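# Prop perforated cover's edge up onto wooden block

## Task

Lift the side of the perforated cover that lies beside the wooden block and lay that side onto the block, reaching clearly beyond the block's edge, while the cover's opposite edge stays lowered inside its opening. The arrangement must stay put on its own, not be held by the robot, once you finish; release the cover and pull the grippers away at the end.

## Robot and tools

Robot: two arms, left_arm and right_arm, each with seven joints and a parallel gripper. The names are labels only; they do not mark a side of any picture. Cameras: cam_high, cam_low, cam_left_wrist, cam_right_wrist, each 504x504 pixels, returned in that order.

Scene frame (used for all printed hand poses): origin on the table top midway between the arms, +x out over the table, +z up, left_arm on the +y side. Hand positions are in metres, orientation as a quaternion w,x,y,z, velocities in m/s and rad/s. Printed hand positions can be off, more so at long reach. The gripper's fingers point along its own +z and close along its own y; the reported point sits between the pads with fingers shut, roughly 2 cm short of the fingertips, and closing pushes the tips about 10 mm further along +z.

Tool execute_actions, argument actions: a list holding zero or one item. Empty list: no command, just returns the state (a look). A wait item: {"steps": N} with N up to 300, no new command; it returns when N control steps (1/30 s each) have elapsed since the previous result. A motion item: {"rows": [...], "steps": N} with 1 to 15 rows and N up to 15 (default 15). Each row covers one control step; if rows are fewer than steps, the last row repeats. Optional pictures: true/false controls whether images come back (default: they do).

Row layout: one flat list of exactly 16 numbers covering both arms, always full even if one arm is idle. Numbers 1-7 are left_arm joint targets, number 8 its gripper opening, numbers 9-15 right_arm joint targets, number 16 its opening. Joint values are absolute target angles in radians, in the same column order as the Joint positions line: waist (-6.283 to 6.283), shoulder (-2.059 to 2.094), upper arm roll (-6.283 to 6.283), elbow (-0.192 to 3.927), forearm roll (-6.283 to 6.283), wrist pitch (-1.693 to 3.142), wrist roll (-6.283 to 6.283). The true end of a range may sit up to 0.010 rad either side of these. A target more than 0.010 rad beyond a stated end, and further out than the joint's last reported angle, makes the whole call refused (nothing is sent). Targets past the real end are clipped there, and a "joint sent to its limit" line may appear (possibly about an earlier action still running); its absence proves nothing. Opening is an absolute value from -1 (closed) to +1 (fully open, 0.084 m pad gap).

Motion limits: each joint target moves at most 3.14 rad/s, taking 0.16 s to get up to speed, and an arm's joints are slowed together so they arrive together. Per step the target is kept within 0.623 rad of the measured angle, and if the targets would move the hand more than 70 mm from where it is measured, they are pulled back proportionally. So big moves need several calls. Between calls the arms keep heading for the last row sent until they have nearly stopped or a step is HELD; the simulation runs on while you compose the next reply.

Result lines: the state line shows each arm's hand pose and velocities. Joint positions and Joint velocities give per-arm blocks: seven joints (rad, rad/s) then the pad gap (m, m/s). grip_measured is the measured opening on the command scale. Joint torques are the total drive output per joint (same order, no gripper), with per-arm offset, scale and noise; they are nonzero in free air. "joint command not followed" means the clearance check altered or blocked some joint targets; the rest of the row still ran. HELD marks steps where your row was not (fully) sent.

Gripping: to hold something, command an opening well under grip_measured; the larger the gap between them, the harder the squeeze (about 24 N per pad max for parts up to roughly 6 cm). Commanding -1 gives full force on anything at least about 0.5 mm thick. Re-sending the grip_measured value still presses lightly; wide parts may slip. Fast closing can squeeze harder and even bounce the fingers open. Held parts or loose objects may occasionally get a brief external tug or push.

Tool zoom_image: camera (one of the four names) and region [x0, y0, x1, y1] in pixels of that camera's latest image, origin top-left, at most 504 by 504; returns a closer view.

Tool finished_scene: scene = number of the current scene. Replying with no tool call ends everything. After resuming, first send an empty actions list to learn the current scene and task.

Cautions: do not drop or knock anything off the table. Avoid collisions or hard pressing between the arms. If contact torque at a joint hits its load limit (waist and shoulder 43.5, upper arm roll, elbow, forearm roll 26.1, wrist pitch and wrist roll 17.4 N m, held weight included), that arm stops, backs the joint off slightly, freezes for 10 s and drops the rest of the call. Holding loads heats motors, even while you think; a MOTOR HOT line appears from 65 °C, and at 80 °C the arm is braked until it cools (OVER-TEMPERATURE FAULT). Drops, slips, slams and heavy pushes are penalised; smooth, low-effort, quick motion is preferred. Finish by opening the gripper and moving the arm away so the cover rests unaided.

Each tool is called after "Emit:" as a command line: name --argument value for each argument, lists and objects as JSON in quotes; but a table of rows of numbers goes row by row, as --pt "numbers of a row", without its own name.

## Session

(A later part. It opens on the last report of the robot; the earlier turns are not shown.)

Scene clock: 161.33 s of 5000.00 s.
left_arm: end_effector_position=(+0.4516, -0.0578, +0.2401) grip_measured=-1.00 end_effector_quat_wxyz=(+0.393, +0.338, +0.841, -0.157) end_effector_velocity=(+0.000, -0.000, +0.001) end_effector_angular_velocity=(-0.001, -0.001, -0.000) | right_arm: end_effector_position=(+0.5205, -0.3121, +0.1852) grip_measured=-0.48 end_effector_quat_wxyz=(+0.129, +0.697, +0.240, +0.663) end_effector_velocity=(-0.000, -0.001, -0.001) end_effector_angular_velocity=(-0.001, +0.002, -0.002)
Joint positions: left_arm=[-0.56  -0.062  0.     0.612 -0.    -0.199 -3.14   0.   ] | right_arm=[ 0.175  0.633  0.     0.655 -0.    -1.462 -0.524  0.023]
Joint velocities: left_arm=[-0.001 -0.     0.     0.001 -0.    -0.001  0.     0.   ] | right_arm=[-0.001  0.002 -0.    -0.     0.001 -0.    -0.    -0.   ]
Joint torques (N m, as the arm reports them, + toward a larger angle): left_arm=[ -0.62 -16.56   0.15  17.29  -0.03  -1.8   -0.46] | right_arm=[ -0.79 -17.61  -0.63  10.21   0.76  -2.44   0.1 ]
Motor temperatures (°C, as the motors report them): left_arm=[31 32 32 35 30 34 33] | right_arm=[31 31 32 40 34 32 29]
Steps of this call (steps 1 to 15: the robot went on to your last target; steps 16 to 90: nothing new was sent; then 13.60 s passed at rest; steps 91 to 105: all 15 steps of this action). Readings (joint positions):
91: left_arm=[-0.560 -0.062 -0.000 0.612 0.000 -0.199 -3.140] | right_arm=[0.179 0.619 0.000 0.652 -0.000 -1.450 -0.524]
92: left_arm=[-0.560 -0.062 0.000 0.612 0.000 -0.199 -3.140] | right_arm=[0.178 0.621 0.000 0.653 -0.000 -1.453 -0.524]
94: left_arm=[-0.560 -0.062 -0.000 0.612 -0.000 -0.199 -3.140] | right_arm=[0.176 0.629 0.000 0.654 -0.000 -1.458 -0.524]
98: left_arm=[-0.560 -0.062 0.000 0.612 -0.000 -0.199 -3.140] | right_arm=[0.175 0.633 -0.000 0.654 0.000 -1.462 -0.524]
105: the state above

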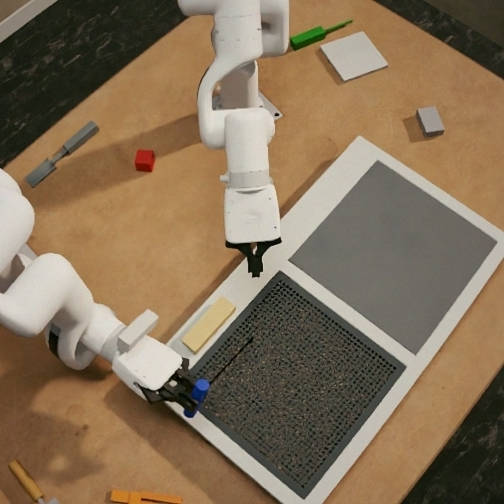

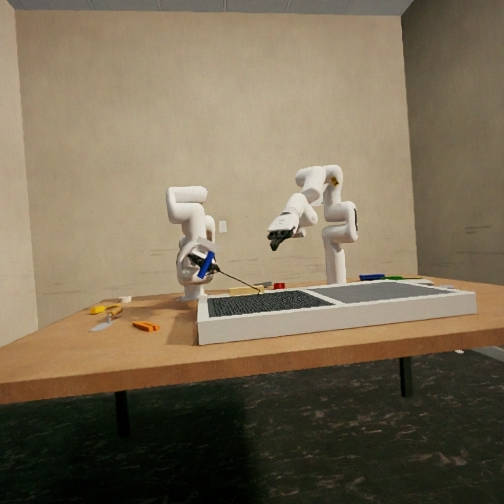

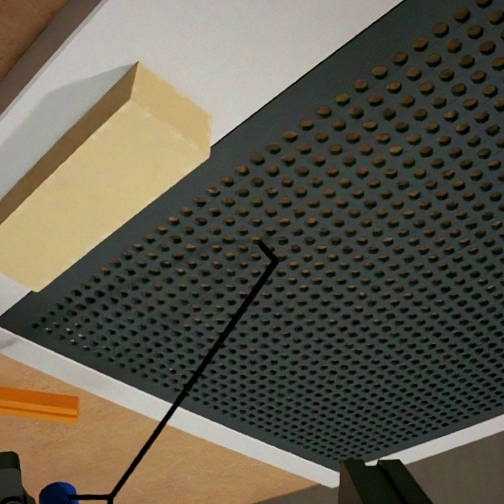

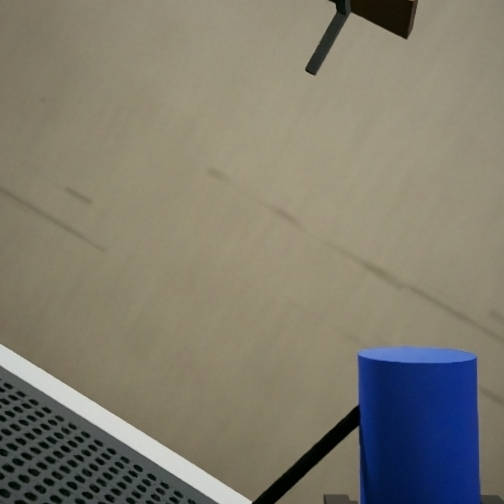

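Emit:
execute_actions --actions '[{"rows":[[-0.56,-0.062,0,0.612,0,-0.199,-3.14,-1,0.1726,0.6392,0,0.655,0,-1.4677,-0.5236,-1],[-0.56,-0.062,0,0.612,0,-0.199,-3.14,-1,0.1726,0.6392,0,0.655,0,-1.4677,-0.5236,-1],[-0.56,-0.062,0,0.612,0,-0.199,-3.14,-1,0.1707,0.645,0,0.6552,0,-1.4733,-0.5236,-1],[-0.56,-0.062,0,0.612,0,-0.199,-3.14,-1,0.1707,0.645,0,0.6552,0,-1.4733,-0.5236,-1],[-0.56,-0.062,0,0.612,0,-0.199,-3.14,-1,0.169,0.651,0,0.6562,0,-1.4783,-0.5236,-1],[-0.56,-0.062,0,0.612,0,-0.199,-3.14,-1,0.169,0.651,0,0.6562,0,-1.4783,-0.5236,-1],[-0.56,-0.062,0,0.612,0,-0.199,-3.14,-1,0.1672,0.657,0,0.6572,0,-1.4833,-0.5236,-1]],"steps":15}]'

Emit:
zoom_image --camera "cam_left_wrist" --region '[210,200,300,290]'

Scene clock: 178.50 s of 5000.00 s.
left_arm: end_effector_position=(+0.4516, -0.0578, +0.2401) grip_measured=-1.00 end_effector_quat_wxyz=(+0.393, +0.338, +0.841, -0.157) end_effector_velocity=(+0.000, +0.001, -0.001) end_effector_angular_velocity=(+0.002, +0.002, +0.002) | right_arm: end_effector_position=(+0.5186, -0.3165, +0.1783) grip_measured=-0.48 end_effector_quat_wxyz=(+0.131, +0.698, +0.238, +0.663) end_effector_velocity=(+0.000, +0.000, +0.001) end_effector_angular_velocity=(+0.001, -0.005, -0.000)
Joint positions: left_arm=[-0.56  -0.062  0.     0.612 -0.    -0.199 -3.14   0.   ] | right_arm=[ 0.167  0.657  0.     0.657 -0.    -1.483 -0.524  0.023]
Joint velocities: left_arm=[ 0.001  0.001  0.    -0.001 -0.     0.    -0.     0.   ] | right_arm=[ 0.    -0.     0.001  0.002  0.001 -0.003  0.     0.   ]
Joint torques (N m, as the arm reports them, + toward a larger angle): left_arm=[ -0.04 -16.49   0.44  17.23   0.04  -1.96  -0.15] | right_arm=[ -0.47 -17.45  -0.78   9.71   0.76  -2.48   0.11]
Motor temperatures (°C, as the motors report them): left_arm=[31 32 32 35 30 34 33] | right_arm=[31 32 32 40 34 32 29]
Steps of this call (steps 1 to 15: the robot went on to your last target; steps 16 to 90: nothing new was sent; then 13.67 s passed at rest; steps 91 to 105: all 15 steps of this action). Readings (joint positions):
91: left_arm=[-0.560 -0.062 -0.000 0.612 -0.000 -0.199 -3.140] | right_arm=[0.175 0.634 0.000 0.655 -0.000 -1.462 -0.524]
92: left_arm=[-0.560 -0.062 -0.000 0.612 -0.000 -0.199 -3.140] | right_arm=[0.174 0.635 0.000 0.655 -0.000 -1.464 -0.524]
94: left_arm=[-0.560 -0.062 0.000 0.612 0.000 -0.199 -3.140] | right_arm=[0.173 0.639 0.000 0.655 -0.000 -1.467 -0.524]
98: left_arm=[-0.560 -0.062 -0.000 0.612 0.000 -0.199 -3.140] | right_arm=[0.169 0.650 -0.000 0.656 0.000 -1.477 -0.524]
105: the state above

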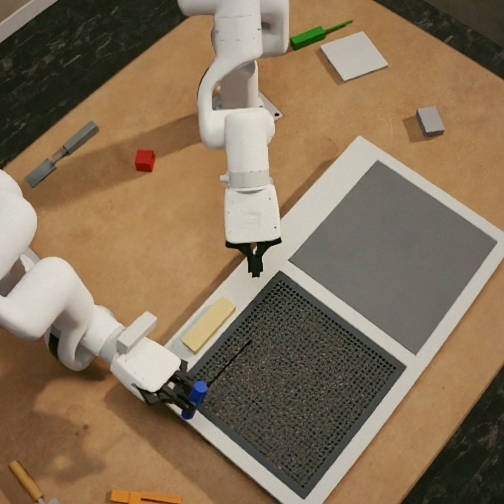

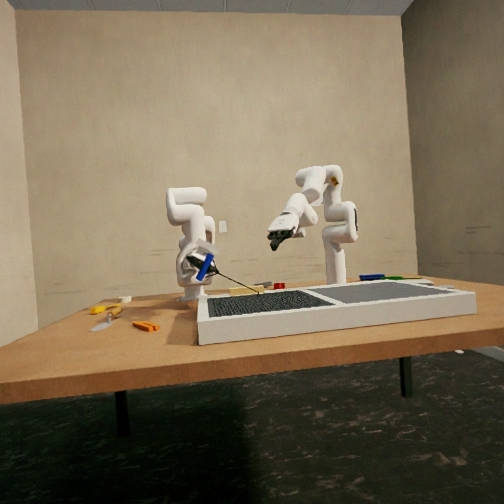

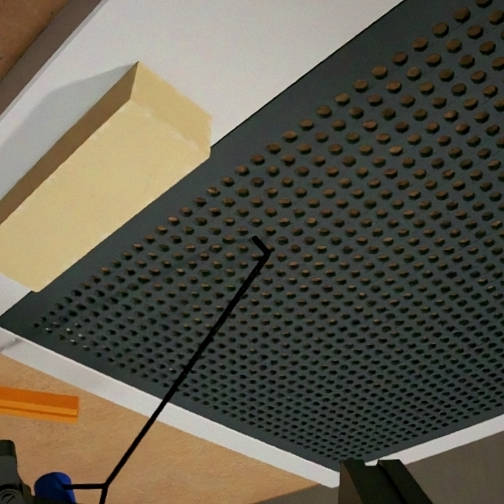

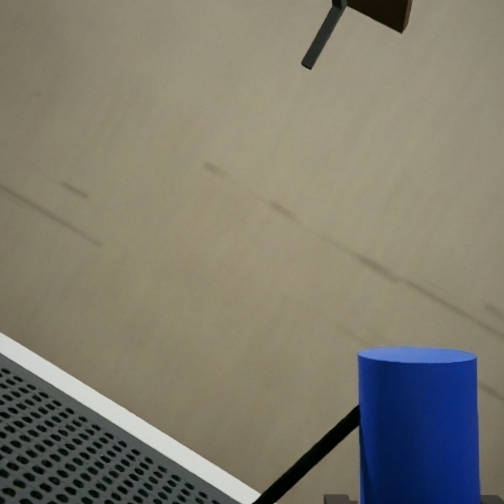

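Region (210, 200, 300, 290) of cam_left_wrist's 504x504 image, scaled by 5.600, with more detail than that image has.

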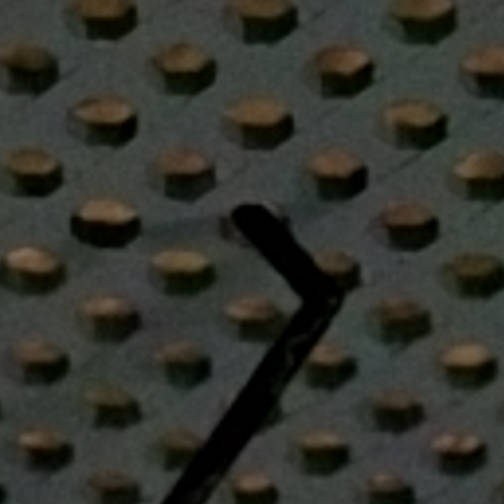

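Emit:
execute_actions --actions '[{"rows":[[-0.56,-0.062,0,0.612,0,-0.199,-3.14,-1,0.1637,0.669,0,0.6596,0,-1.4929,-0.5236,-1],[-0.56,-0.062,0,0.612,0,-0.199,-3.14,-1,0.1637,0.669,0,0.6596,0,-1.4929,-0.5236,-1],[-0.56,-0.062,0,0.612,0,-0.199,-3.14,-1,0.1637,0.669,0,0.6596,0,-1.4929,-0.5236,-1],[-0.56,-0.062,0,0.612,0,-0.199,-3.14,-1,0.1601,0.681,0,0.662,0,-1.5025,-0.5236,-1],[-0.56,-0.062,0,0.612,0,-0.199,-3.14,-1,0.1601,0.681,0,0.662,0,-1.5025,-0.5236,-1],[-0.56,-0.062,0,0.612,0,-0.199,-3.14,-1,0.1601,0.681,0,0.662,0,-1.5025,-0.5236,-1],[-0.56,-0.062,0,0.612,0,-0.199,-3.14,-1,0.1566,0.693,0,0.6645,0,-1.512,-0.5236,-1]],"steps":15}]'

Emit:
zoom_image --camera "cam_left_wrist" --region '[210,200,300,290]'

Scene clock: 193.00 s of 5000.00 s.
left_arm: end_effector_position=(+0.4516, -0.0578, +0.2401) grip_measured=-1.00 end_effector_quat_wxyz=(+0.393, +0.338, +0.841, -0.157) end_effector_velocity=(-0.000, -0.000, -0.000) end_effector_angular_velocity=(+0.000, +0.000, +0.000) | right_arm: end_effector_position=(+0.5166, -0.3227, +0.1682) grip_measured=-0.48 end_effector_quat_wxyz=(+0.135, +0.699, +0.234, +0.662) end_effector_velocity=(+0.001, +0.001, +0.002) end_effector_angular_velocity=(+0.002, -0.006, +0.002)
Joint positions: left_arm=[-0.56  -0.062 -0.     0.612 -0.    -0.199 -3.14   0.   ] | right_arm=[ 0.157  0.693  0.     0.664 -0.    -1.512 -0.524  0.023]
Joint velocities: left_arm=[-0.001  0.     0.     0.    -0.001  0.     0.     0.   ] | right_arm=[ 0.    -0.001  0.002  0.003 -0.001 -0.002 -0.     0.   ]
Joint torques (N m, as the arm reports them, + toward a larger angle): left_arm=[ -1.36 -16.7    0.15  17.59   0.35  -1.89  -0.11] | right_arm=[ -0.5  -17.64  -0.76   9.07   0.7   -2.41   0.1 ]
Motor temperatures (°C, as the motors report them): left_arm=[31 32 32 35 30 34 33] | right_arm=[31 32 32 40 34 32 29]
Steps of this call (steps 1 to 15: the robot went on to your last target; steps 16 to 90: nothing new was sent; then 11.00 s passed at rest; steps 91 to 105: all 15 steps of this action). Readings (joint positions):
91: left_arm=[-0.560 -0.062 0.000 0.612 0.000 -0.199 -3.140] | right_arm=[0.167 0.657 0.000 0.657 -0.000 -1.484 -0.524]
92: left_arm=[-0.560 -0.062 0.000 0.612 -0.000 -0.199 -3.140] | right_arm=[0.167 0.659 0.000 0.658 -0.000 -1.486 -0.524]
94: left_arm=[-0.560 -0.062 0.000 0.612 0.000 -0.199 -3.140] | right_arm=[0.165 0.665 0.000 0.659 -0.000 -1.490 -0.524]
98: left_arm=[-0.560 -0.062 0.000 0.612 0.000 -0.199 -3.140] | right_arm=[0.160 0.681 -0.000 0.662 0.000 -1.503 -0.524]
105: the state above

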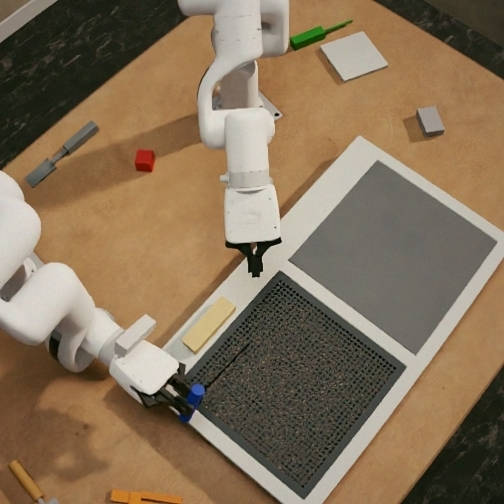

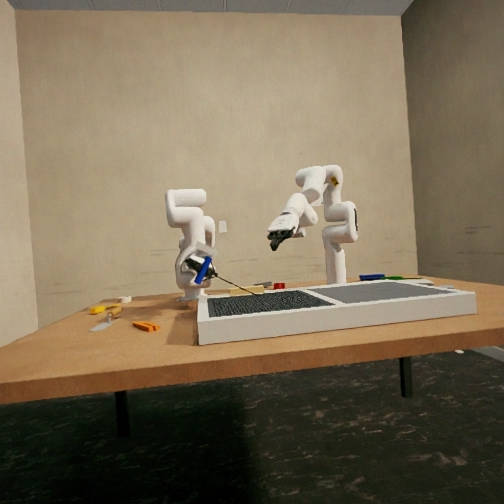

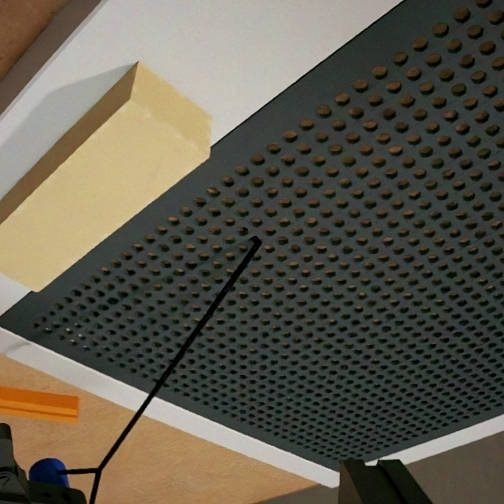

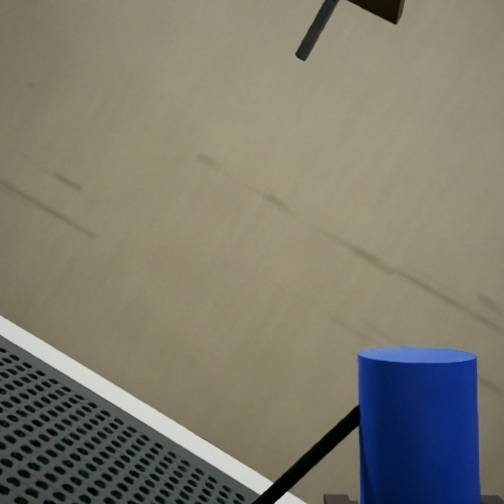

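Region (210, 200, 300, 290) of cam_left_wrist's 504x504 image, scaled by 5.600, with more detail than that image has.

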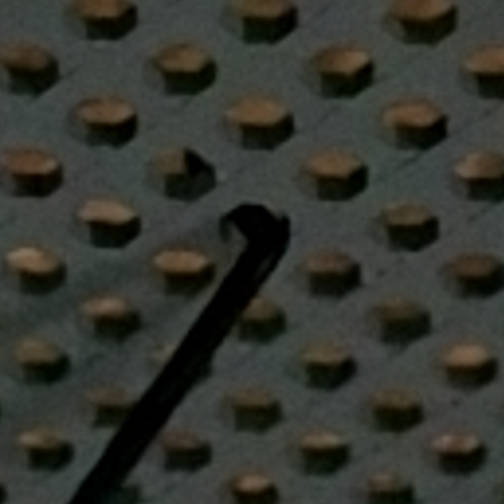

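Emit:
execute_actions --actions '[{"rows":[[-0.56,-0.062,0,0.612,0,-0.199,-3.14,-1,0.1807,0.6278,0,0.6551,0,-1.4562,-0.648,-1]],"steps":12}]' --pictures false

Emit:
execute_actions --actions '[{"rows":[[-0.56,-0.062,0,0.612,0,-0.199,-3.14,-1,0.2086,0.5719,0,0.6518,0,-1.4036,-0.77,-1]],"steps":15}]'

Emit:
zoom_image --camera "cam_left_wrist" --region '[210,200,300,290]'

Scene clock: 221.23 s of 5000.00 s.
left_arm: end_effector_position=(+0.4516, -0.0578, +0.2401) grip_measured=-1.00 end_effector_quat_wxyz=(+0.393, +0.338, +0.841, -0.157) end_effector_velocity=(+0.000, -0.000, -0.000) end_effector_angular_velocity=(+0.000, +0.000, -0.000) | right_arm: end_effector_position=(+0.5208, -0.3090, +0.1865) grip_measured=-0.48 end_effector_quat_wxyz=(+0.168, +0.680, +0.285, +0.654) end_effector_velocity=(-0.001, -0.001, -0.007) end_effector_angular_velocity=(-0.013, +0.015, -0.002)
Joint positions: left_arm=[-0.56  -0.062  0.     0.612 -0.    -0.199 -3.14   0.   ] | right_arm=[ 0.18   0.628 -0.     0.655  0.    -1.456 -0.647  0.023]
Joint velocities: left_arm=[-0.     0.001  0.     0.     0.     0.    -0.     0.   ] | right_arm=[-0.     0.006 -0.002 -0.005  0.001  0.006 -0.01   0.   ]
Joint torques (N m, as the arm reports them, + toward a larger angle): left_arm=[ -0.06 -16.48   0.14  16.9    0.29  -1.9   -0.04] | right_arm=[ -0.34 -17.48  -0.38  10.59   0.71  -2.52   0.14]
Motor temperatures (°C, as the motors report them): left_arm=[31 32 32 35 30 34 33] | right_arm=[31 32 32 39 34 32 29]
Steps of this call (steps 1 to 15: the robot went on to your last target; steps 16 to 90: nothing new was sent; then 24.83 s passed at rest; steps 91 to 102: all 12 steps of this action). Readings (joint positions):
91: left_arm=[-0.560 -0.062 -0.000 0.612 -0.000 -0.199 -3.140] | right_arm=[0.157 0.693 -0.000 0.664 0.000 -1.512 -0.524]
92: left_arm=[-0.560 -0.062 -0.000 0.612 -0.000 -0.199 -3.140] | right_arm=[0.158 0.690 -0.000 0.664 0.000 -1.509 -0.531]
94: left_arm=[-0.560 -0.062 0.000 0.612 0.000 -0.199 -3.140] | right_arm=[0.167 0.666 -0.001 0.659 0.000 -1.486 -0.580]
98: left_arm=[-0.560 -0.062 -0.000 0.612 0.000 -0.199 -3.140] | right_arm=[0.181 0.629 0.001 0.657 -0.000 -1.460 -0.641]
102: the state above

Scene clock: 221.73 s of 5000.00 s.
left_arm: end_effector_position=(+0.4516, -0.0578, +0.2401) grip_measured=-1.00 end_effector_quat_wxyz=(+0.393, +0.338, +0.841, -0.157) end_effector_velocity=(-0.000, +0.000, -0.000) end_effector_angular_velocity=(+0.001, +0.001, -0.000) | right_arm: end_effector_position=(+0.5241, -0.2923, +0.2033) grip_measured=-0.48 end_effector_quat_wxyz=(+0.198, +0.657, +0.335, +0.646) end_effector_velocity=(+0.000, -0.000, +0.000) end_effector_angular_velocity=(-0.003, -0.000, -0.001)
Joint positions: left_arm=[-0.56  -0.062  0.     0.612 -0.    -0.199 -3.14   0.   ] | right_arm=[ 0.208  0.572  0.     0.652 -0.    -1.404 -0.77   0.023]
Joint velocities: left_arm=[ 0.     0.    -0.    -0.    -0.     0.001  0.     0.   ] | right_arm=[ 0.    -0.    -0.001  0.     0.001  0.001 -0.003 -0.   ]
Joint torques (N m, as the arm reports them, + toward a larger angle): left_arm=[ -0.52 -16.4    0.37  16.77   0.09  -1.72  -0.15] | right_arm=[ -0.74 -17.03  -0.89  10.99   0.71  -2.25  -0.08]
Motor temperatures (°C, as the motors report them): left_arm=[31 32 32 35 30 34 33] | right_arm=[31 32 32 39 34 32 29]
Steps of this call (steps 1 to 15: all 15 steps of this action). Readings (joint positions):
1: left_arm=[-0.560 -0.062 0.000 0.612 0.000 -0.199 -3.140] | right_arm=[0.181 0.628 -0.000 0.655 0.000 -1.456 -0.648]
2: left_arm=[-0.560 -0.062 -0.000 0.612 0.000 -0.199 -3.140] | right_arm=[0.182 0.626 -0.001 0.654 0.000 -1.453 -0.655]
4: left_arm=[-0.560 -0.062 -0.000 0.612 0.000 -0.199 -3.140] | right_arm=[0.192 0.604 -0.001 0.652 0.000 -1.432 -0.704]
8: left_arm=[-0.560 -0.062 -0.000 0.612 -0.000 -0.199 -3.140] | right_arm=[0.208 0.573 0.001 0.653 -0.000 -1.407 -0.764]
15: the state above

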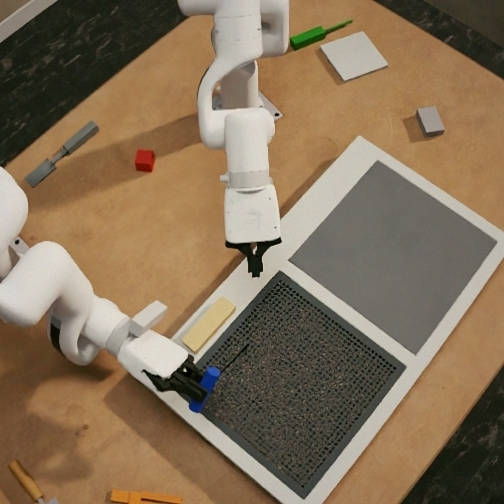

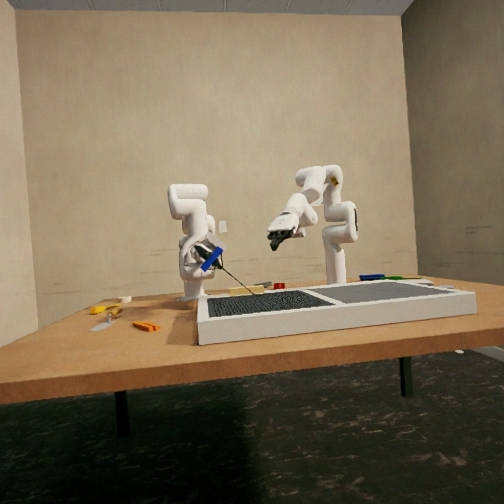

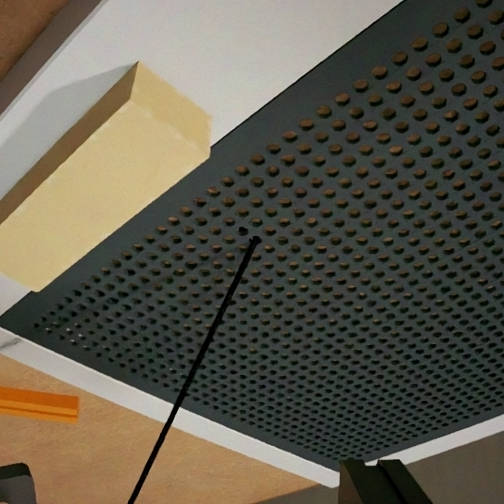

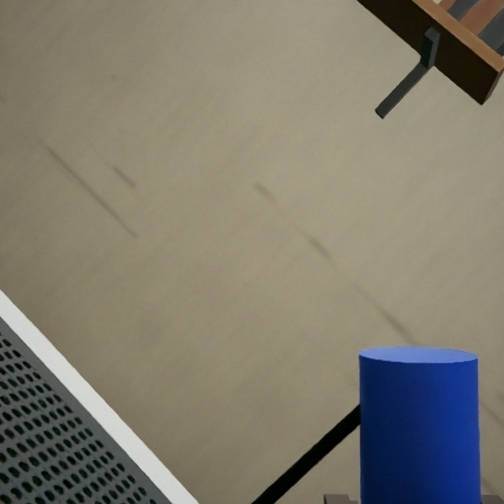

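Region (210, 200, 300, 290) of cam_left_wrist's 504x504 image, scaled by 5.600, with more detail than that image has.

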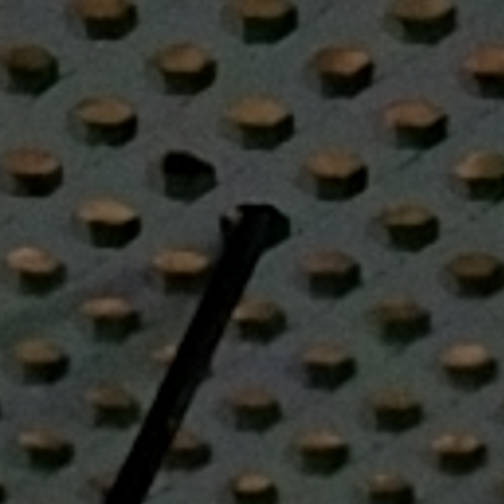

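Emit:
execute_actions --actions '[{"rows":[[-0.4,-0.062,0,0.612,0,-0.199,-3.14,-1,0.257,0.5061,0,0.6543,0,-1.3353,-0.945,-1]],"steps":13}]' --pictures false

Emit:
execute_actions --actions '[{"rows":[[-0.25,-0.062,0,0.612,0,-0.199,-3.14,-1,0.32,0.4515,0,0.6641,0,-1.2709,-1.154,-1]],"steps":15}]' --pictures false

Scene clock: 236.30 s of 5000.00 s.
left_arm: end_effector_position=(+0.5060, +0.0091, +0.2400) grip_measured=-1.00 end_effector_quat_wxyz=(+0.404, +0.271, +0.865, -0.126) end_effector_velocity=(-0.006, -0.009, +0.001) end_effector_angular_velocity=(+0.002, -0.002, -0.021) | right_arm: end_effector_position=(+0.5264, -0.2638, +0.2240) grip_measured=-0.48 end_effector_quat_wxyz=(+0.238, +0.615, +0.406, +0.632) end_effector_velocity=(+0.000, +0.003, +0.001) end_effector_angular_velocity=(-0.007, -0.002, +0.006)
Joint positions: left_arm=[-0.401 -0.062 -0.002  0.612  0.    -0.199 -3.14   0.   ] | right_arm=[ 0.257  0.507  0.     0.654 -0.    -1.336 -0.944  0.023]
Joint velocities: left_arm=[-0.004 -0.001 -0.015  0.001  0.003  0.001 -0.     0.   ] | right_arm=[ 0.002 -0.001  0.001  0.003 -0.002  0.003 -0.008 -0.   ]
Joint torques (N m, as the arm reports them, + toward a larger angle): left_arm=[  0.04 -16.96   1.04  17.12   0.28  -1.82  -0.18] | right_arm=[ -0.98 -16.75  -1.3   12.1    0.96  -2.18  -0.25]
Motor temperatures (°C, as the motors report them): left_arm=[31 32 32 35 30 34 33] | right_arm=[31 32 32 40 34 32 29]
Steps of this call (steps 1 to 15: the robot went on to your last target; steps 16 to 90: nothing new was sent; then 11.13 s passed at rest; steps 91 to 103: all 13 steps of this action). Readings (joint positions):
91: left_arm=[-0.560 -0.062 -0.000 0.612 0.000 -0.199 -3.140] | right_arm=[0.209 0.572 -0.000 0.652 0.000 -1.403 -0.770]
92: left_arm=[-0.555 -0.062 -0.002 0.612 0.000 -0.199 -3.140] | right_arm=[0.210 0.570 -0.000 0.652 0.000 -1.401 -0.777]
94: left_arm=[-0.506 -0.062 -0.007 0.612 0.001 -0.199 -3.140] | right_arm=[0.224 0.550 -0.002 0.652 0.001 -1.379 -0.833]
98: left_arm=[-0.408 -0.062 0.008 0.612 -0.001 -0.199 -3.140] | right_arm=[0.256 0.508 0.002 0.656 -0.000 -1.340 -0.934]
103: the state above

Scene clock: 236.80 s of 5000.00 s.
left_arm: end_effector_position=(+0.5478, +0.0803, +0.2401) grip_measured=-1.00 end_effector_quat_wxyz=(+0.412, +0.205, +0.883, -0.095) end_effector_velocity=(+0.005, +0.009, +0.000) end_effector_angular_velocity=(-0.002, +0.001, +0.019) | right_arm: end_effector_position=(+0.5250, -0.2268, +0.2428) grip_measured=-0.47 end_effector_quat_wxyz=(+0.284, +0.555, +0.486, +0.613) end_effector_velocity=(+0.000, +0.001, +0.002) end_effector_angular_velocity=(-0.004, -0.004, +0.003)
Joint positions: left_arm=[-0.251 -0.062 -0.002  0.612  0.    -0.199 -3.14   0.   ] | right_arm=[ 0.32   0.452  0.     0.664 -0.    -1.271 -1.153  0.023]
Joint velocities: left_arm=[ 0.006  0.     0.012  0.001 -0.002  0.    -0.     0.   ] | right_arm=[ 0.001 -0.003  0.001  0.001 -0.     0.002 -0.006 -0.   ]
Joint torques (N m, as the arm reports them, + toward a larger angle): left_arm=[ -0.6  -16.09   0.52  16.91   0.23  -1.81  -0.29] | right_arm=[ -1.46 -16.46  -1.6   13.32   0.95  -2.08  -0.47]
Motor temperatures (°C, as the motors report them): left_arm=[31 32 32 35 30 34 33] | right_arm=[31 32 32 40 34 32 29]
Steps of this call (steps 1 to 15: all 15 steps of this action). Readings (joint positions):
1: left_arm=[-0.401 -0.062 -0.002 0.612 0.000 -0.199 -3.140] | right_arm=[0.257 0.506 0.000 0.654 -0.000 -1.335 -0.945]
2: left_arm=[-0.396 -0.062 -0.003 0.612 0.001 -0.199 -3.140] | right_arm=[0.259 0.505 -0.000 0.654 -0.000 -1.333 -0.952]
4: left_arm=[-0.348 -0.062 -0.008 0.612 0.001 -0.199 -3.140] | right_arm=[0.275 0.491 -0.002 0.656 0.000 -1.315 -1.010]
8: left_arm=[-0.255 -0.062 0.008 0.612 -0.001 -0.199 -3.140] | right_arm=[0.317 0.454 0.003 0.665 -0.001 -1.276 -1.137]
15: the state above

Emit:
execute_actions --actions '[{"rows":[[-0.15,-0.062,0,0.612,0,-0.199,-3.14,-1,0.394,0.4217,0,0.6731,0,-1.2321,-1.364,-1]],"steps":13}]' --pictures false

Emit:
execute_actions --actions '[{"rows":[[-0.15,-0.062,0,0.612,0,-0.199,-3.14,-1,0.464,0.4152,0,0.6765,0,-1.2222,-1.571,-1]],"steps":15}]'

Scene clock: 249.60 s of 5000.00 s.
left_arm: end_effector_position=(+0.5696, +0.1311, +0.2401) grip_measured=-1.00 end_effector_quat_wxyz=(+0.416, +0.161, +0.892, -0.074) end_effector_velocity=(+0.001, +0.001, +0.000) end_effector_angular_velocity=(-0.001, +0.000, +0.003) | right_arm: end_effector_position=(+0.5163, -0.1852, +0.2537) grip_measured=-0.48 end_effector_quat_wxyz=(+0.325, +0.481, +0.559, +0.592) end_effector_velocity=(-0.001, +0.004, +0.000) end_effector_angular_velocity=(-0.009, -0.003, +0.009)
Joint positions: left_arm=[-0.151 -0.062 -0.001  0.612  0.    -0.199 -3.14   0.   ] | right_arm=[ 0.393  0.422 -0.001  0.673  0.    -1.232 -1.363  0.023]
Joint velocities: left_arm=[ 0.     0.     0.002  0.001 -0.001  0.001 -0.     0.   ] | right_arm=[ 0.002 -0.     0.004  0.003 -0.002  0.003 -0.011 -0.   ]
Joint torques (N m, as the arm reports them, + toward a larger angle): left_arm=[ -0.64 -16.81   0.54  17.37   0.    -1.85  -0.2 ] | right_arm=[ -0.57 -16.84  -0.72  14.54   0.85  -2.44   0.14]
Motor temperatures (°C, as the motors report them): left_arm=[31 32 32 35 30 34 33] | right_arm=[31 32 32 40 34 32 29]
Steps of this call (steps 1 to 15: the robot went on to your last target; steps 16 to 90: nothing new was sent; then 9.37 s passed at rest; steps 91 to 103: all 13 steps of this action). Readings (joint positions):
91: left_arm=[-0.250 -0.062 -0.000 0.612 0.000 -0.199 -3.140] | right_arm=[0.320 0.451 -0.000 0.664 0.000 -1.271 -1.154]
92: left_arm=[-0.245 -0.062 -0.002 0.612 0.000 -0.199 -3.140] | right_arm=[0.322 0.451 -0.001 0.664 0.000 -1.270 -1.161]
94: left_arm=[-0.203 -0.062 -0.006 0.612 0.001 -0.199 -3.140] | right_arm=[0.341 0.443 -0.003 0.667 0.001 -1.259 -1.220]
98: left_arm=[-0.150 -0.062 0.006 0.612 -0.001 -0.199 -3.140] | right_arm=[0.391 0.423 0.003 0.673 -0.000 -1.235 -1.347]
103: the state above

Scene clock: 250.10 s of 5000.00 s.
left_arm: end_effector_position=(+0.5700, +0.1323, +0.2401) grip_measured=-1.00 end_effector_quat_wxyz=(+0.416, +0.160, +0.892, -0.074) end_effector_velocity=(-0.000, +0.000, -0.000) end_effector_angular_velocity=(+0.001, +0.002, +0.000) | right_arm: end_effector_position=(+0.5019, -0.1464, +0.2567) grip_measured=-0.48 end_effector_quat_wxyz=(+0.365, +0.399, +0.620, +0.568) end_effector_velocity=(-0.001, +0.003, +0.001) end_effector_angular_velocity=(-0.002, -0.003, +0.006)
Joint positions: left_arm=[-0.15  -0.062 -0.     0.612  0.    -0.199 -3.14   0.   ] | right_arm=[ 0.463  0.415 -0.001  0.676  0.    -1.222 -1.57   0.023]
Joint velocities: left_arm=[ 0.    -0.     0.    -0.     0.     0.001  0.     0.   ] | right_arm=[ 0.002 -0.     0.004  0.001  0.    -0.    -0.005 -0.   ]
Joint torques (N m, as the arm reports them, + toward a larger angle): left_arm=[ -0.45 -16.27   0.24  17.07   0.02  -1.67  -0.38] | right_arm=[ -0.64 -17.12  -0.59  14.77   0.77  -2.45   0.1 ]
Motor temperatures (°C, as the motors report them): left_arm=[31 32 32 35 30 34 33] | right_arm=[31 32 32 40 34 32 29]
Steps of this call (steps 1 to 15: all 15 steps of this action). Readings (joint positions):
1: left_arm=[-0.151 -0.062 -0.001 0.612 0.000 -0.199 -3.140] | right_arm=[0.393 0.422 -0.001 0.673 0.000 -1.232 -1.364]
2: left_arm=[-0.151 -0.062 -0.001 0.612 0.000 -0.199 -3.140] | right_arm=[0.395 0.422 -0.001 0.673 0.000 -1.232 -1.371]
4: left_arm=[-0.151 -0.062 -0.000 0.612 0.000 -0.199 -3.140] | right_arm=[0.413 0.420 -0.003 0.674 0.000 -1.229 -1.429]
8: left_arm=[-0.150 -0.062 -0.000 0.612 0.000 -0.199 -3.140] | right_arm=[0.461 0.416 0.003 0.676 -0.000 -1.223 -1.555]
15: the state above

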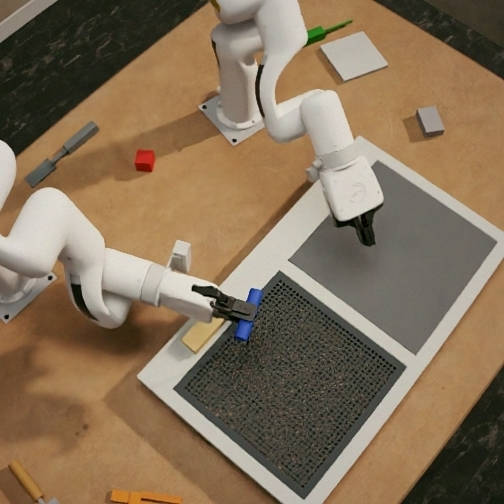

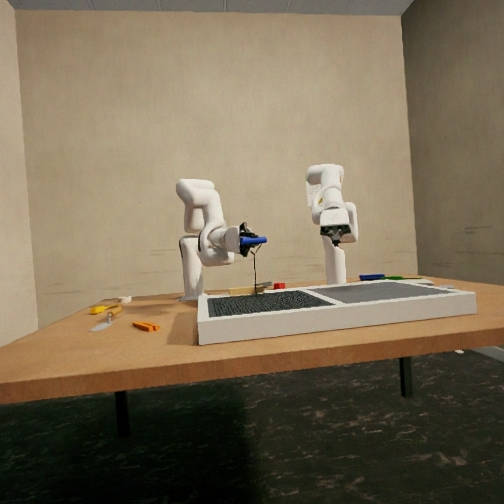

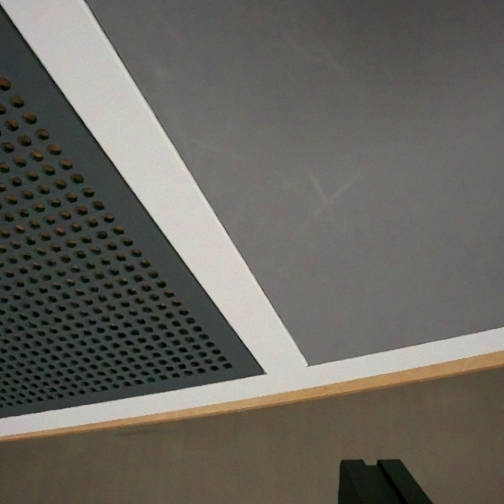

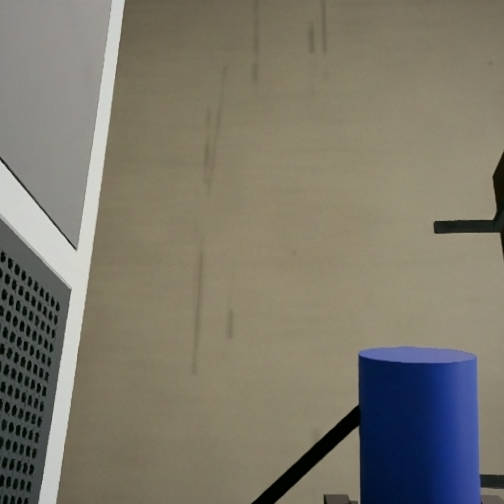

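Emit:
execute_actions --actions '[]'

Scene clock: 270.27 s of 5000.00 s.
left_arm: end_effector_position=(+0.5701, +0.1323, +0.2401) grip_measured=-1.00 end_effector_quat_wxyz=(+0.416, +0.160, +0.892, -0.074) end_effector_velocity=(+0.000, +0.000, +0.001) end_effector_angular_velocity=(-0.001, -0.002, +0.001) | right_arm: end_effector_position=(+0.5016, -0.1457, +0.2569) grip_measured=-0.48 end_effector_quat_wxyz=(+0.365, +0.398, +0.621, +0.569) end_effector_velocity=(+0.000, -0.000, -0.000) end_effector_angular_velocity=(-0.000, +0.001, -0.001)
Joint positions: left_arm=[-0.15  -0.062  0.     0.612 -0.    -0.199 -3.14   0.   ] | right_arm=[ 0.464  0.415 -0.     0.677  0.    -1.222 -1.571  0.023]
Joint velocities: left_arm=[ 0.    -0.     0.     0.001 -0.    -0.001  0.     0.   ] | right_arm=[ 0.001  0.    -0.    -0.     0.001  0.     0.    -0.   ]
Joint torques (N m, as the arm reports them, + toward a larger angle): left_arm=[ -0.32 -16.74   0.21  17.22   0.04  -1.68  -0.2 ] | right_arm=[ -0.53 -16.89  -0.56  14.89   0.75  -2.43   0.14]
Motor temperatures (°C, as the motors report them): left_arm=[31 32 32 35 30 34 33] | right_arm=[31 32 32 40 34 32 29]
Steps of this call (steps 1 to 15: the robot went on to your last target; steps 16 to 90: nothing new was sent; then 17.17 s passed at rest). Readings (joint positions):
1: left_arm=[-0.150 -0.062 -0.000 0.612 0.000 -0.199 -3.140] | right_arm=[0.463 0.415 -0.000 0.676 0.000 -1.222 -1.571]
2: left_arm=[-0.150 -0.062 -0.000 0.612 0.000 -0.199 -3.140] | right_arm=[0.464 0.415 -0.000 0.676 0.000 -1.222 -1.571]
4: left_arm=[-0.150 -0.062 -0.000 0.612 0.000 -0.199 -3.140] | right_arm=[0.464 0.415 -0.000 0.676 0.000 -1.222 -1.571]
8: left_arm=[-0.150 -0.062 -0.000 0.612 0.000 -0.199 -3.140] | right_arm=[0.464 0.415 -0.000 0.676 0.000 -1.222 -1.571]
90: the state above
All arms were judged still, so your last target was given up. Only a new action makes them travel on or press farther. Fingers that are still opening or closing keep moving.

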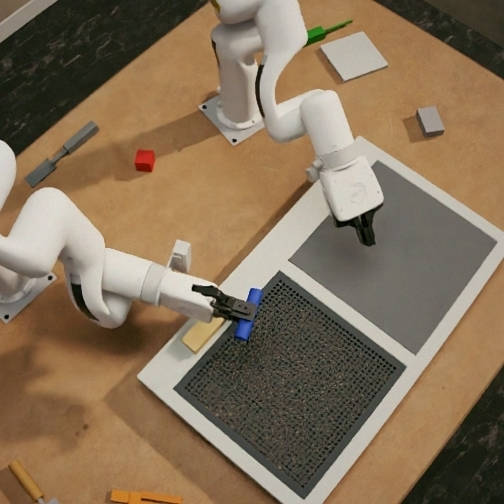

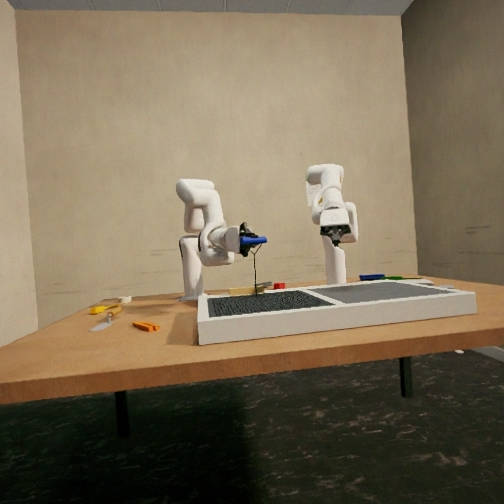

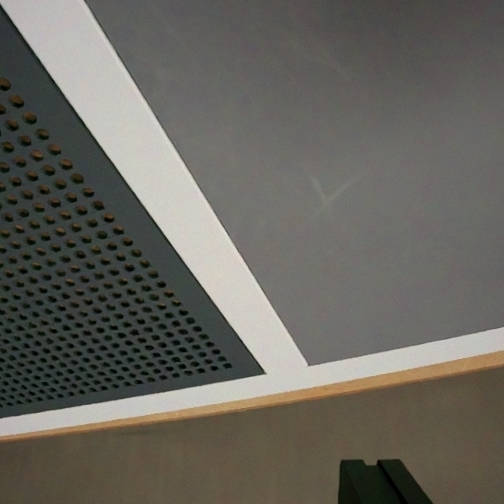

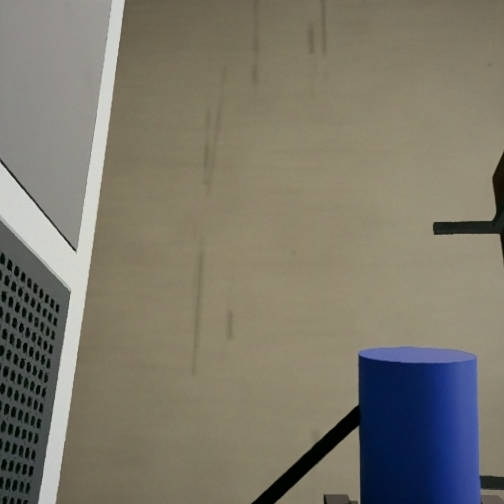

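Emit:
execute_actions --actions '[{"rows":[[-0.15,-0.062,0,0.612,0,-0.199,-3.14,-1,0.464,0.409,0,0.6755,0,-1.217,-1.571,-1],[-0.15,-0.062,0,0.612,0,-0.199,-3.14,-1,0.464,0.403,0,0.6745,0,-1.212,-1.571,-1],[-0.15,-0.062,0,0.612,0,-0.199,-3.14,-1,0.464,0.397,0,0.6735,0,-1.207,-1.571,-1],[-0.15,-0.062,0,0.612,0,-0.199,-3.14,-1,0.464,0.391,0,0.6725,0,-1.202,-1.571,-1],[-0.15,-0.062,0,0.612,0,-0.199,-3.14,-1,0.464,0.385,0,0.6715,0,-1.197,-1.571,-1],[-0.15,-0.062,0,0.612,0,-0.199,-3.14,-1,0.464,0.379,0,0.6705,0,-1.192,-1.571,-1],[-0.15,-0.062,0,0.612,0,-0.199,-3.14,-1,0.464,0.373,0,0.6695,0,-1.187,-1.571,-1],[-0.15,-0.062,0,0.612,0,-0.199,-3.14,-1,0.464,0.367,0,0.6685,0,-1.182,-1.571,-1],[-0.15,-0.062,0,0.612,0,-0.199,-3.14,-1,0.464,0.361,0,0.6675,0,-1.177,-1.571,-1],[-0.15,-0.062,0,0.612,0,-0.199,-3.14,-1,0.464,0.355,0,0.6665,0,-1.172,-1.571,-1],[-0.15,-0.062,0,0.612,0,-0.199,-3.14,-1,0.464,0.349,0,0.6655,0,-1.167,-1.571,-1],[-0.15,-0.062,0,0.612,0,-0.199,-3.14,-1,0.464,0.343,0,0.6645,0,-1.162,-1.571,-1],[-0.15,-0.062,0,0.612,0,-0.199,-3.14,-1,0.464,0.337,0,0.6635,0,-1.157,-1.571,-1],[-0.15,-0.062,0,0.612,0,-0.199,-3.14,-1,0.464,0.3319,0,0.6626,0,-1.1528,-1.571,-1]],"steps":15}]' --pictures false

Emit:
execute_actions --actions '[{"rows":[[-0.15,-0.062,0,0.612,0,-0.199,-3.14,-1,0.464,0.324,0,0.662,0,-1.1455,-1.571,-1],[-0.15,-0.062,0,0.612,0,-0.199,-3.14,-1,0.464,0.316,0,0.661,0,-1.1385,-1.571,-1],[-0.15,-0.062,0,0.612,0,-0.199,-3.14,-1,0.464,0.308,0,0.66,0,-1.1315,-1.571,-1],[-0.15,-0.062,0,0.612,0,-0.199,-3.14,-1,0.464,0.300,0,0.6595,0,-1.124,-1.571,-1],[-0.15,-0.062,0,0.612,0,-0.199,-3.14,-1,0.464,0.292,0,0.659,0,-1.1165,-1.571,-1],[-0.15,-0.062,0,0.612,0,-0.199,-3.14,-1,0.464,0.284,0,0.658,0,-1.1095,-1.571,-1],[-0.15,-0.062,0,0.612,0,-0.199,-3.14,-1,0.464,0.276,0,0.657,0,-1.1025,-1.571,-1],[-0.15,-0.062,0,0.612,0,-0.199,-3.14,-1,0.464,0.268,0,0.6565,0,-1.095,-1.571,-1],[-0.15,-0.062,0,0.612,0,-0.199,-3.14,-1,0.464,0.260,0,0.656,0,-1.0875,-1.571,-1],[-0.15,-0.062,0,0.612,0,-0.199,-3.14,-1,0.464,0.2518,0,0.6552,0,-1.0801,-1.571,-1]],"steps":15}]'

Emit:
zoom_image --camera "cam_low" --region '[180,210,360,330]'

Scene clock: 302.60 s of 5000.00 s.
left_arm: end_effector_position=(+0.5701, +0.1323, +0.2401) grip_measured=-1.00 end_effector_quat_wxyz=(+0.416, +0.160, +0.892, -0.074) end_effector_velocity=(-0.000, +0.000, -0.001) end_effector_angular_velocity=(+0.000, +0.001, +0.000) | right_arm: end_effector_position=(+0.5014, -0.1461, +0.2755) grip_measured=-0.48 end_effector_quat_wxyz=(+0.364, +0.400, +0.622, +0.566) end_effector_velocity=(+0.002, +0.005, +0.076) end_effector_angular_velocity=(+0.028, -0.062, +0.006)
Joint positions: left_arm=[-0.15  -0.062 -0.     0.612  0.    -0.199 -3.14   0.   ] | right_arm=[ 0.464  0.345 -0.     0.662  0.    -1.16  -1.571  0.023]
Joint velocities: left_arm=[ 0.     0.001 -0.    -0.    -0.     0.     0.     0.   ] | right_arm=[ 0.003 -0.18   0.002 -0.001 -0.001  0.111 -0.001 -0.   ]
Joint torques (N m, as the arm reports them, + toward a larger angle): left_arm=[ -0.77 -16.52   0.26  16.79   0.3   -1.87  -0.3 ] | right_arm=[ -0.14 -20.11  -0.18  22.61   0.45  -5.9    0.04]
Motor temperatures (°C, as the motors report them): left_arm=[31 32 32 35 30 34 33] | right_arm=[31 32 32 41 34 33 29]
Steps of this call (steps 1 to 90: nothing new was sent; then 28.83 s passed at rest; steps 91 to 105: all 15 steps of this action). Readings (joint positions):
91: left_arm=[-0.150 -0.062 -0.000 0.612 -0.000 -0.199 -3.140] | right_arm=[0.464 0.415 0.000 0.676 -0.000 -1.222 -1.571]
92: left_arm=[-0.150 -0.062 0.000 0.612 0.000 -0.199 -3.140] | right_arm=[0.464 0.414 0.000 0.676 -0.000 -1.221 -1.571]
94: left_arm=[-0.150 -0.062 0.000 0.612 -0.000 -0.199 -3.140] | right_arm=[0.464 0.407 0.000 0.675 -0.000 -1.215 -1.571]
98: left_arm=[-0.150 -0.062 -0.000 0.612 0.000 -0.199 -3.140] | right_arm=[0.464 0.385 -0.000 0.671 0.000 -1.196 -1.571]
105: the state above

Scene clock: 303.10 s of 5000.00 s.
left_arm: end_effector_position=(+0.5701, +0.1323, +0.2401) grip_measured=-1.00 end_effector_quat_wxyz=(+0.416, +0.160, +0.892, -0.074) end_effector_velocity=(-0.000, -0.001, +0.000) end_effector_angular_velocity=(-0.000, -0.001, -0.002) | right_arm: end_effector_position=(+0.5019, -0.1459, +0.3073) grip_measured=-0.48 end_effector_quat_wxyz=(+0.365, +0.398, +0.620, +0.569) end_effector_velocity=(-0.003, +0.002, -0.000) end_effector_angular_velocity=(-0.009, +0.021, +0.005)
Joint positions: left_arm=[-0.15  -0.062  0.     0.612  0.    -0.199 -3.14   0.   ] | right_arm=[ 0.464  0.253 -0.     0.656  0.    -1.082 -1.571  0.023]
Joint velocities: left_arm=[-0.001 -0.    -0.     0.     0.    -0.    -0.     0.   ] | right_arm=[ 0.001 -0.024  0.004 -0.011 -0.001  0.035  0.    -0.   ]
Joint torques (N m, as the arm reports them, + toward a larger angle): left_arm=[  0.59 -16.23   0.    17.07   0.53  -1.74   0.02] | right_arm=[  0.01 -19.95   0.17  23.85   0.39  -5.49   0.04]
Motor temperatures (°C, as the motors report them): left_arm=[31 32 32 35 30 34 33] | right_arm=[31 32 32 41 34 33 29]
Steps of this call (steps 1 to 15: all 15 steps of this action). Readings (joint positions):
1: left_arm=[-0.150 -0.062 -0.000 0.612 0.000 -0.199 -3.140] | right_arm=[0.464 0.340 -0.000 0.662 0.000 -1.157 -1.571]
2: left_arm=[-0.150 -0.062 0.000 0.612 -0.000 -0.199 -3.140] | right_arm=[0.464 0.335 -0.000 0.662 0.000 -1.153 -1.571]
4: left_arm=[-0.150 -0.062 0.000 0.612 -0.000 -0.199 -3.140] | right_arm=[0.464 0.323 -0.000 0.660 0.000 -1.143 -1.571]
8: left_arm=[-0.150 -0.062 0.000 0.612 -0.000 -0.199 -3.140] | right_arm=[0.464 0.293 -0.000 0.658 0.000 -1.117 -1.571]
15: the state above

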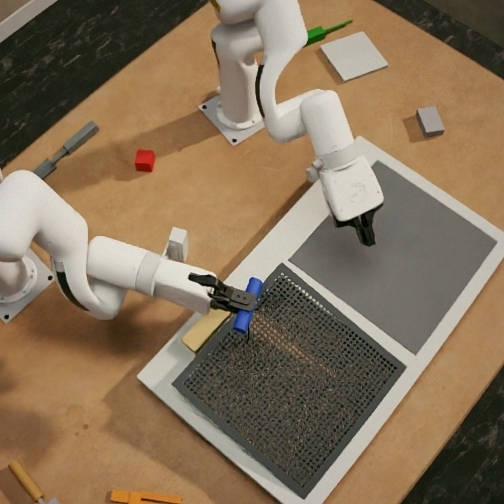

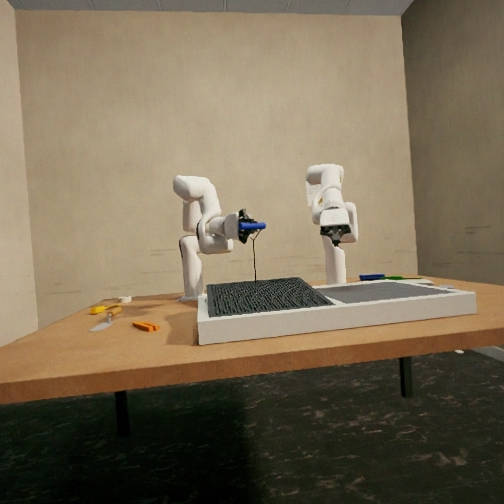

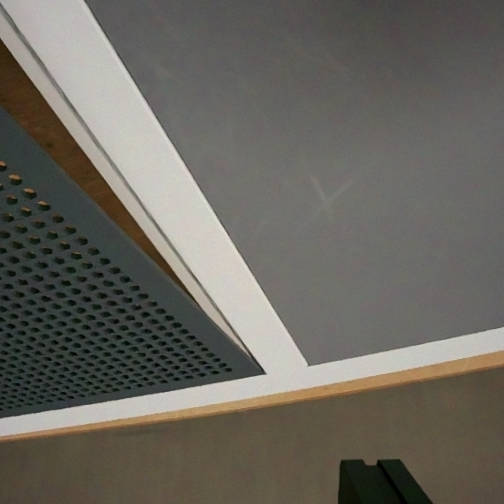

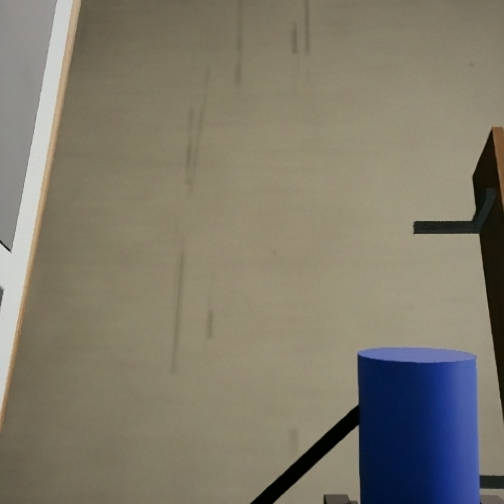

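Region (180, 210, 360, 330) of cam_low's 504x504 image, scaled by 2.800, with more detail than that image has.

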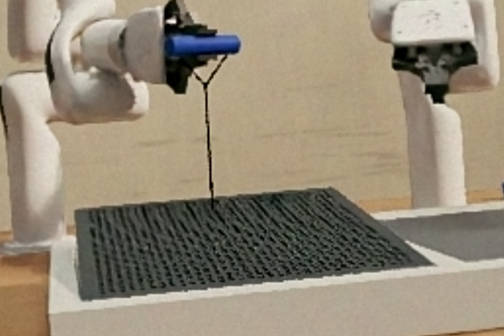

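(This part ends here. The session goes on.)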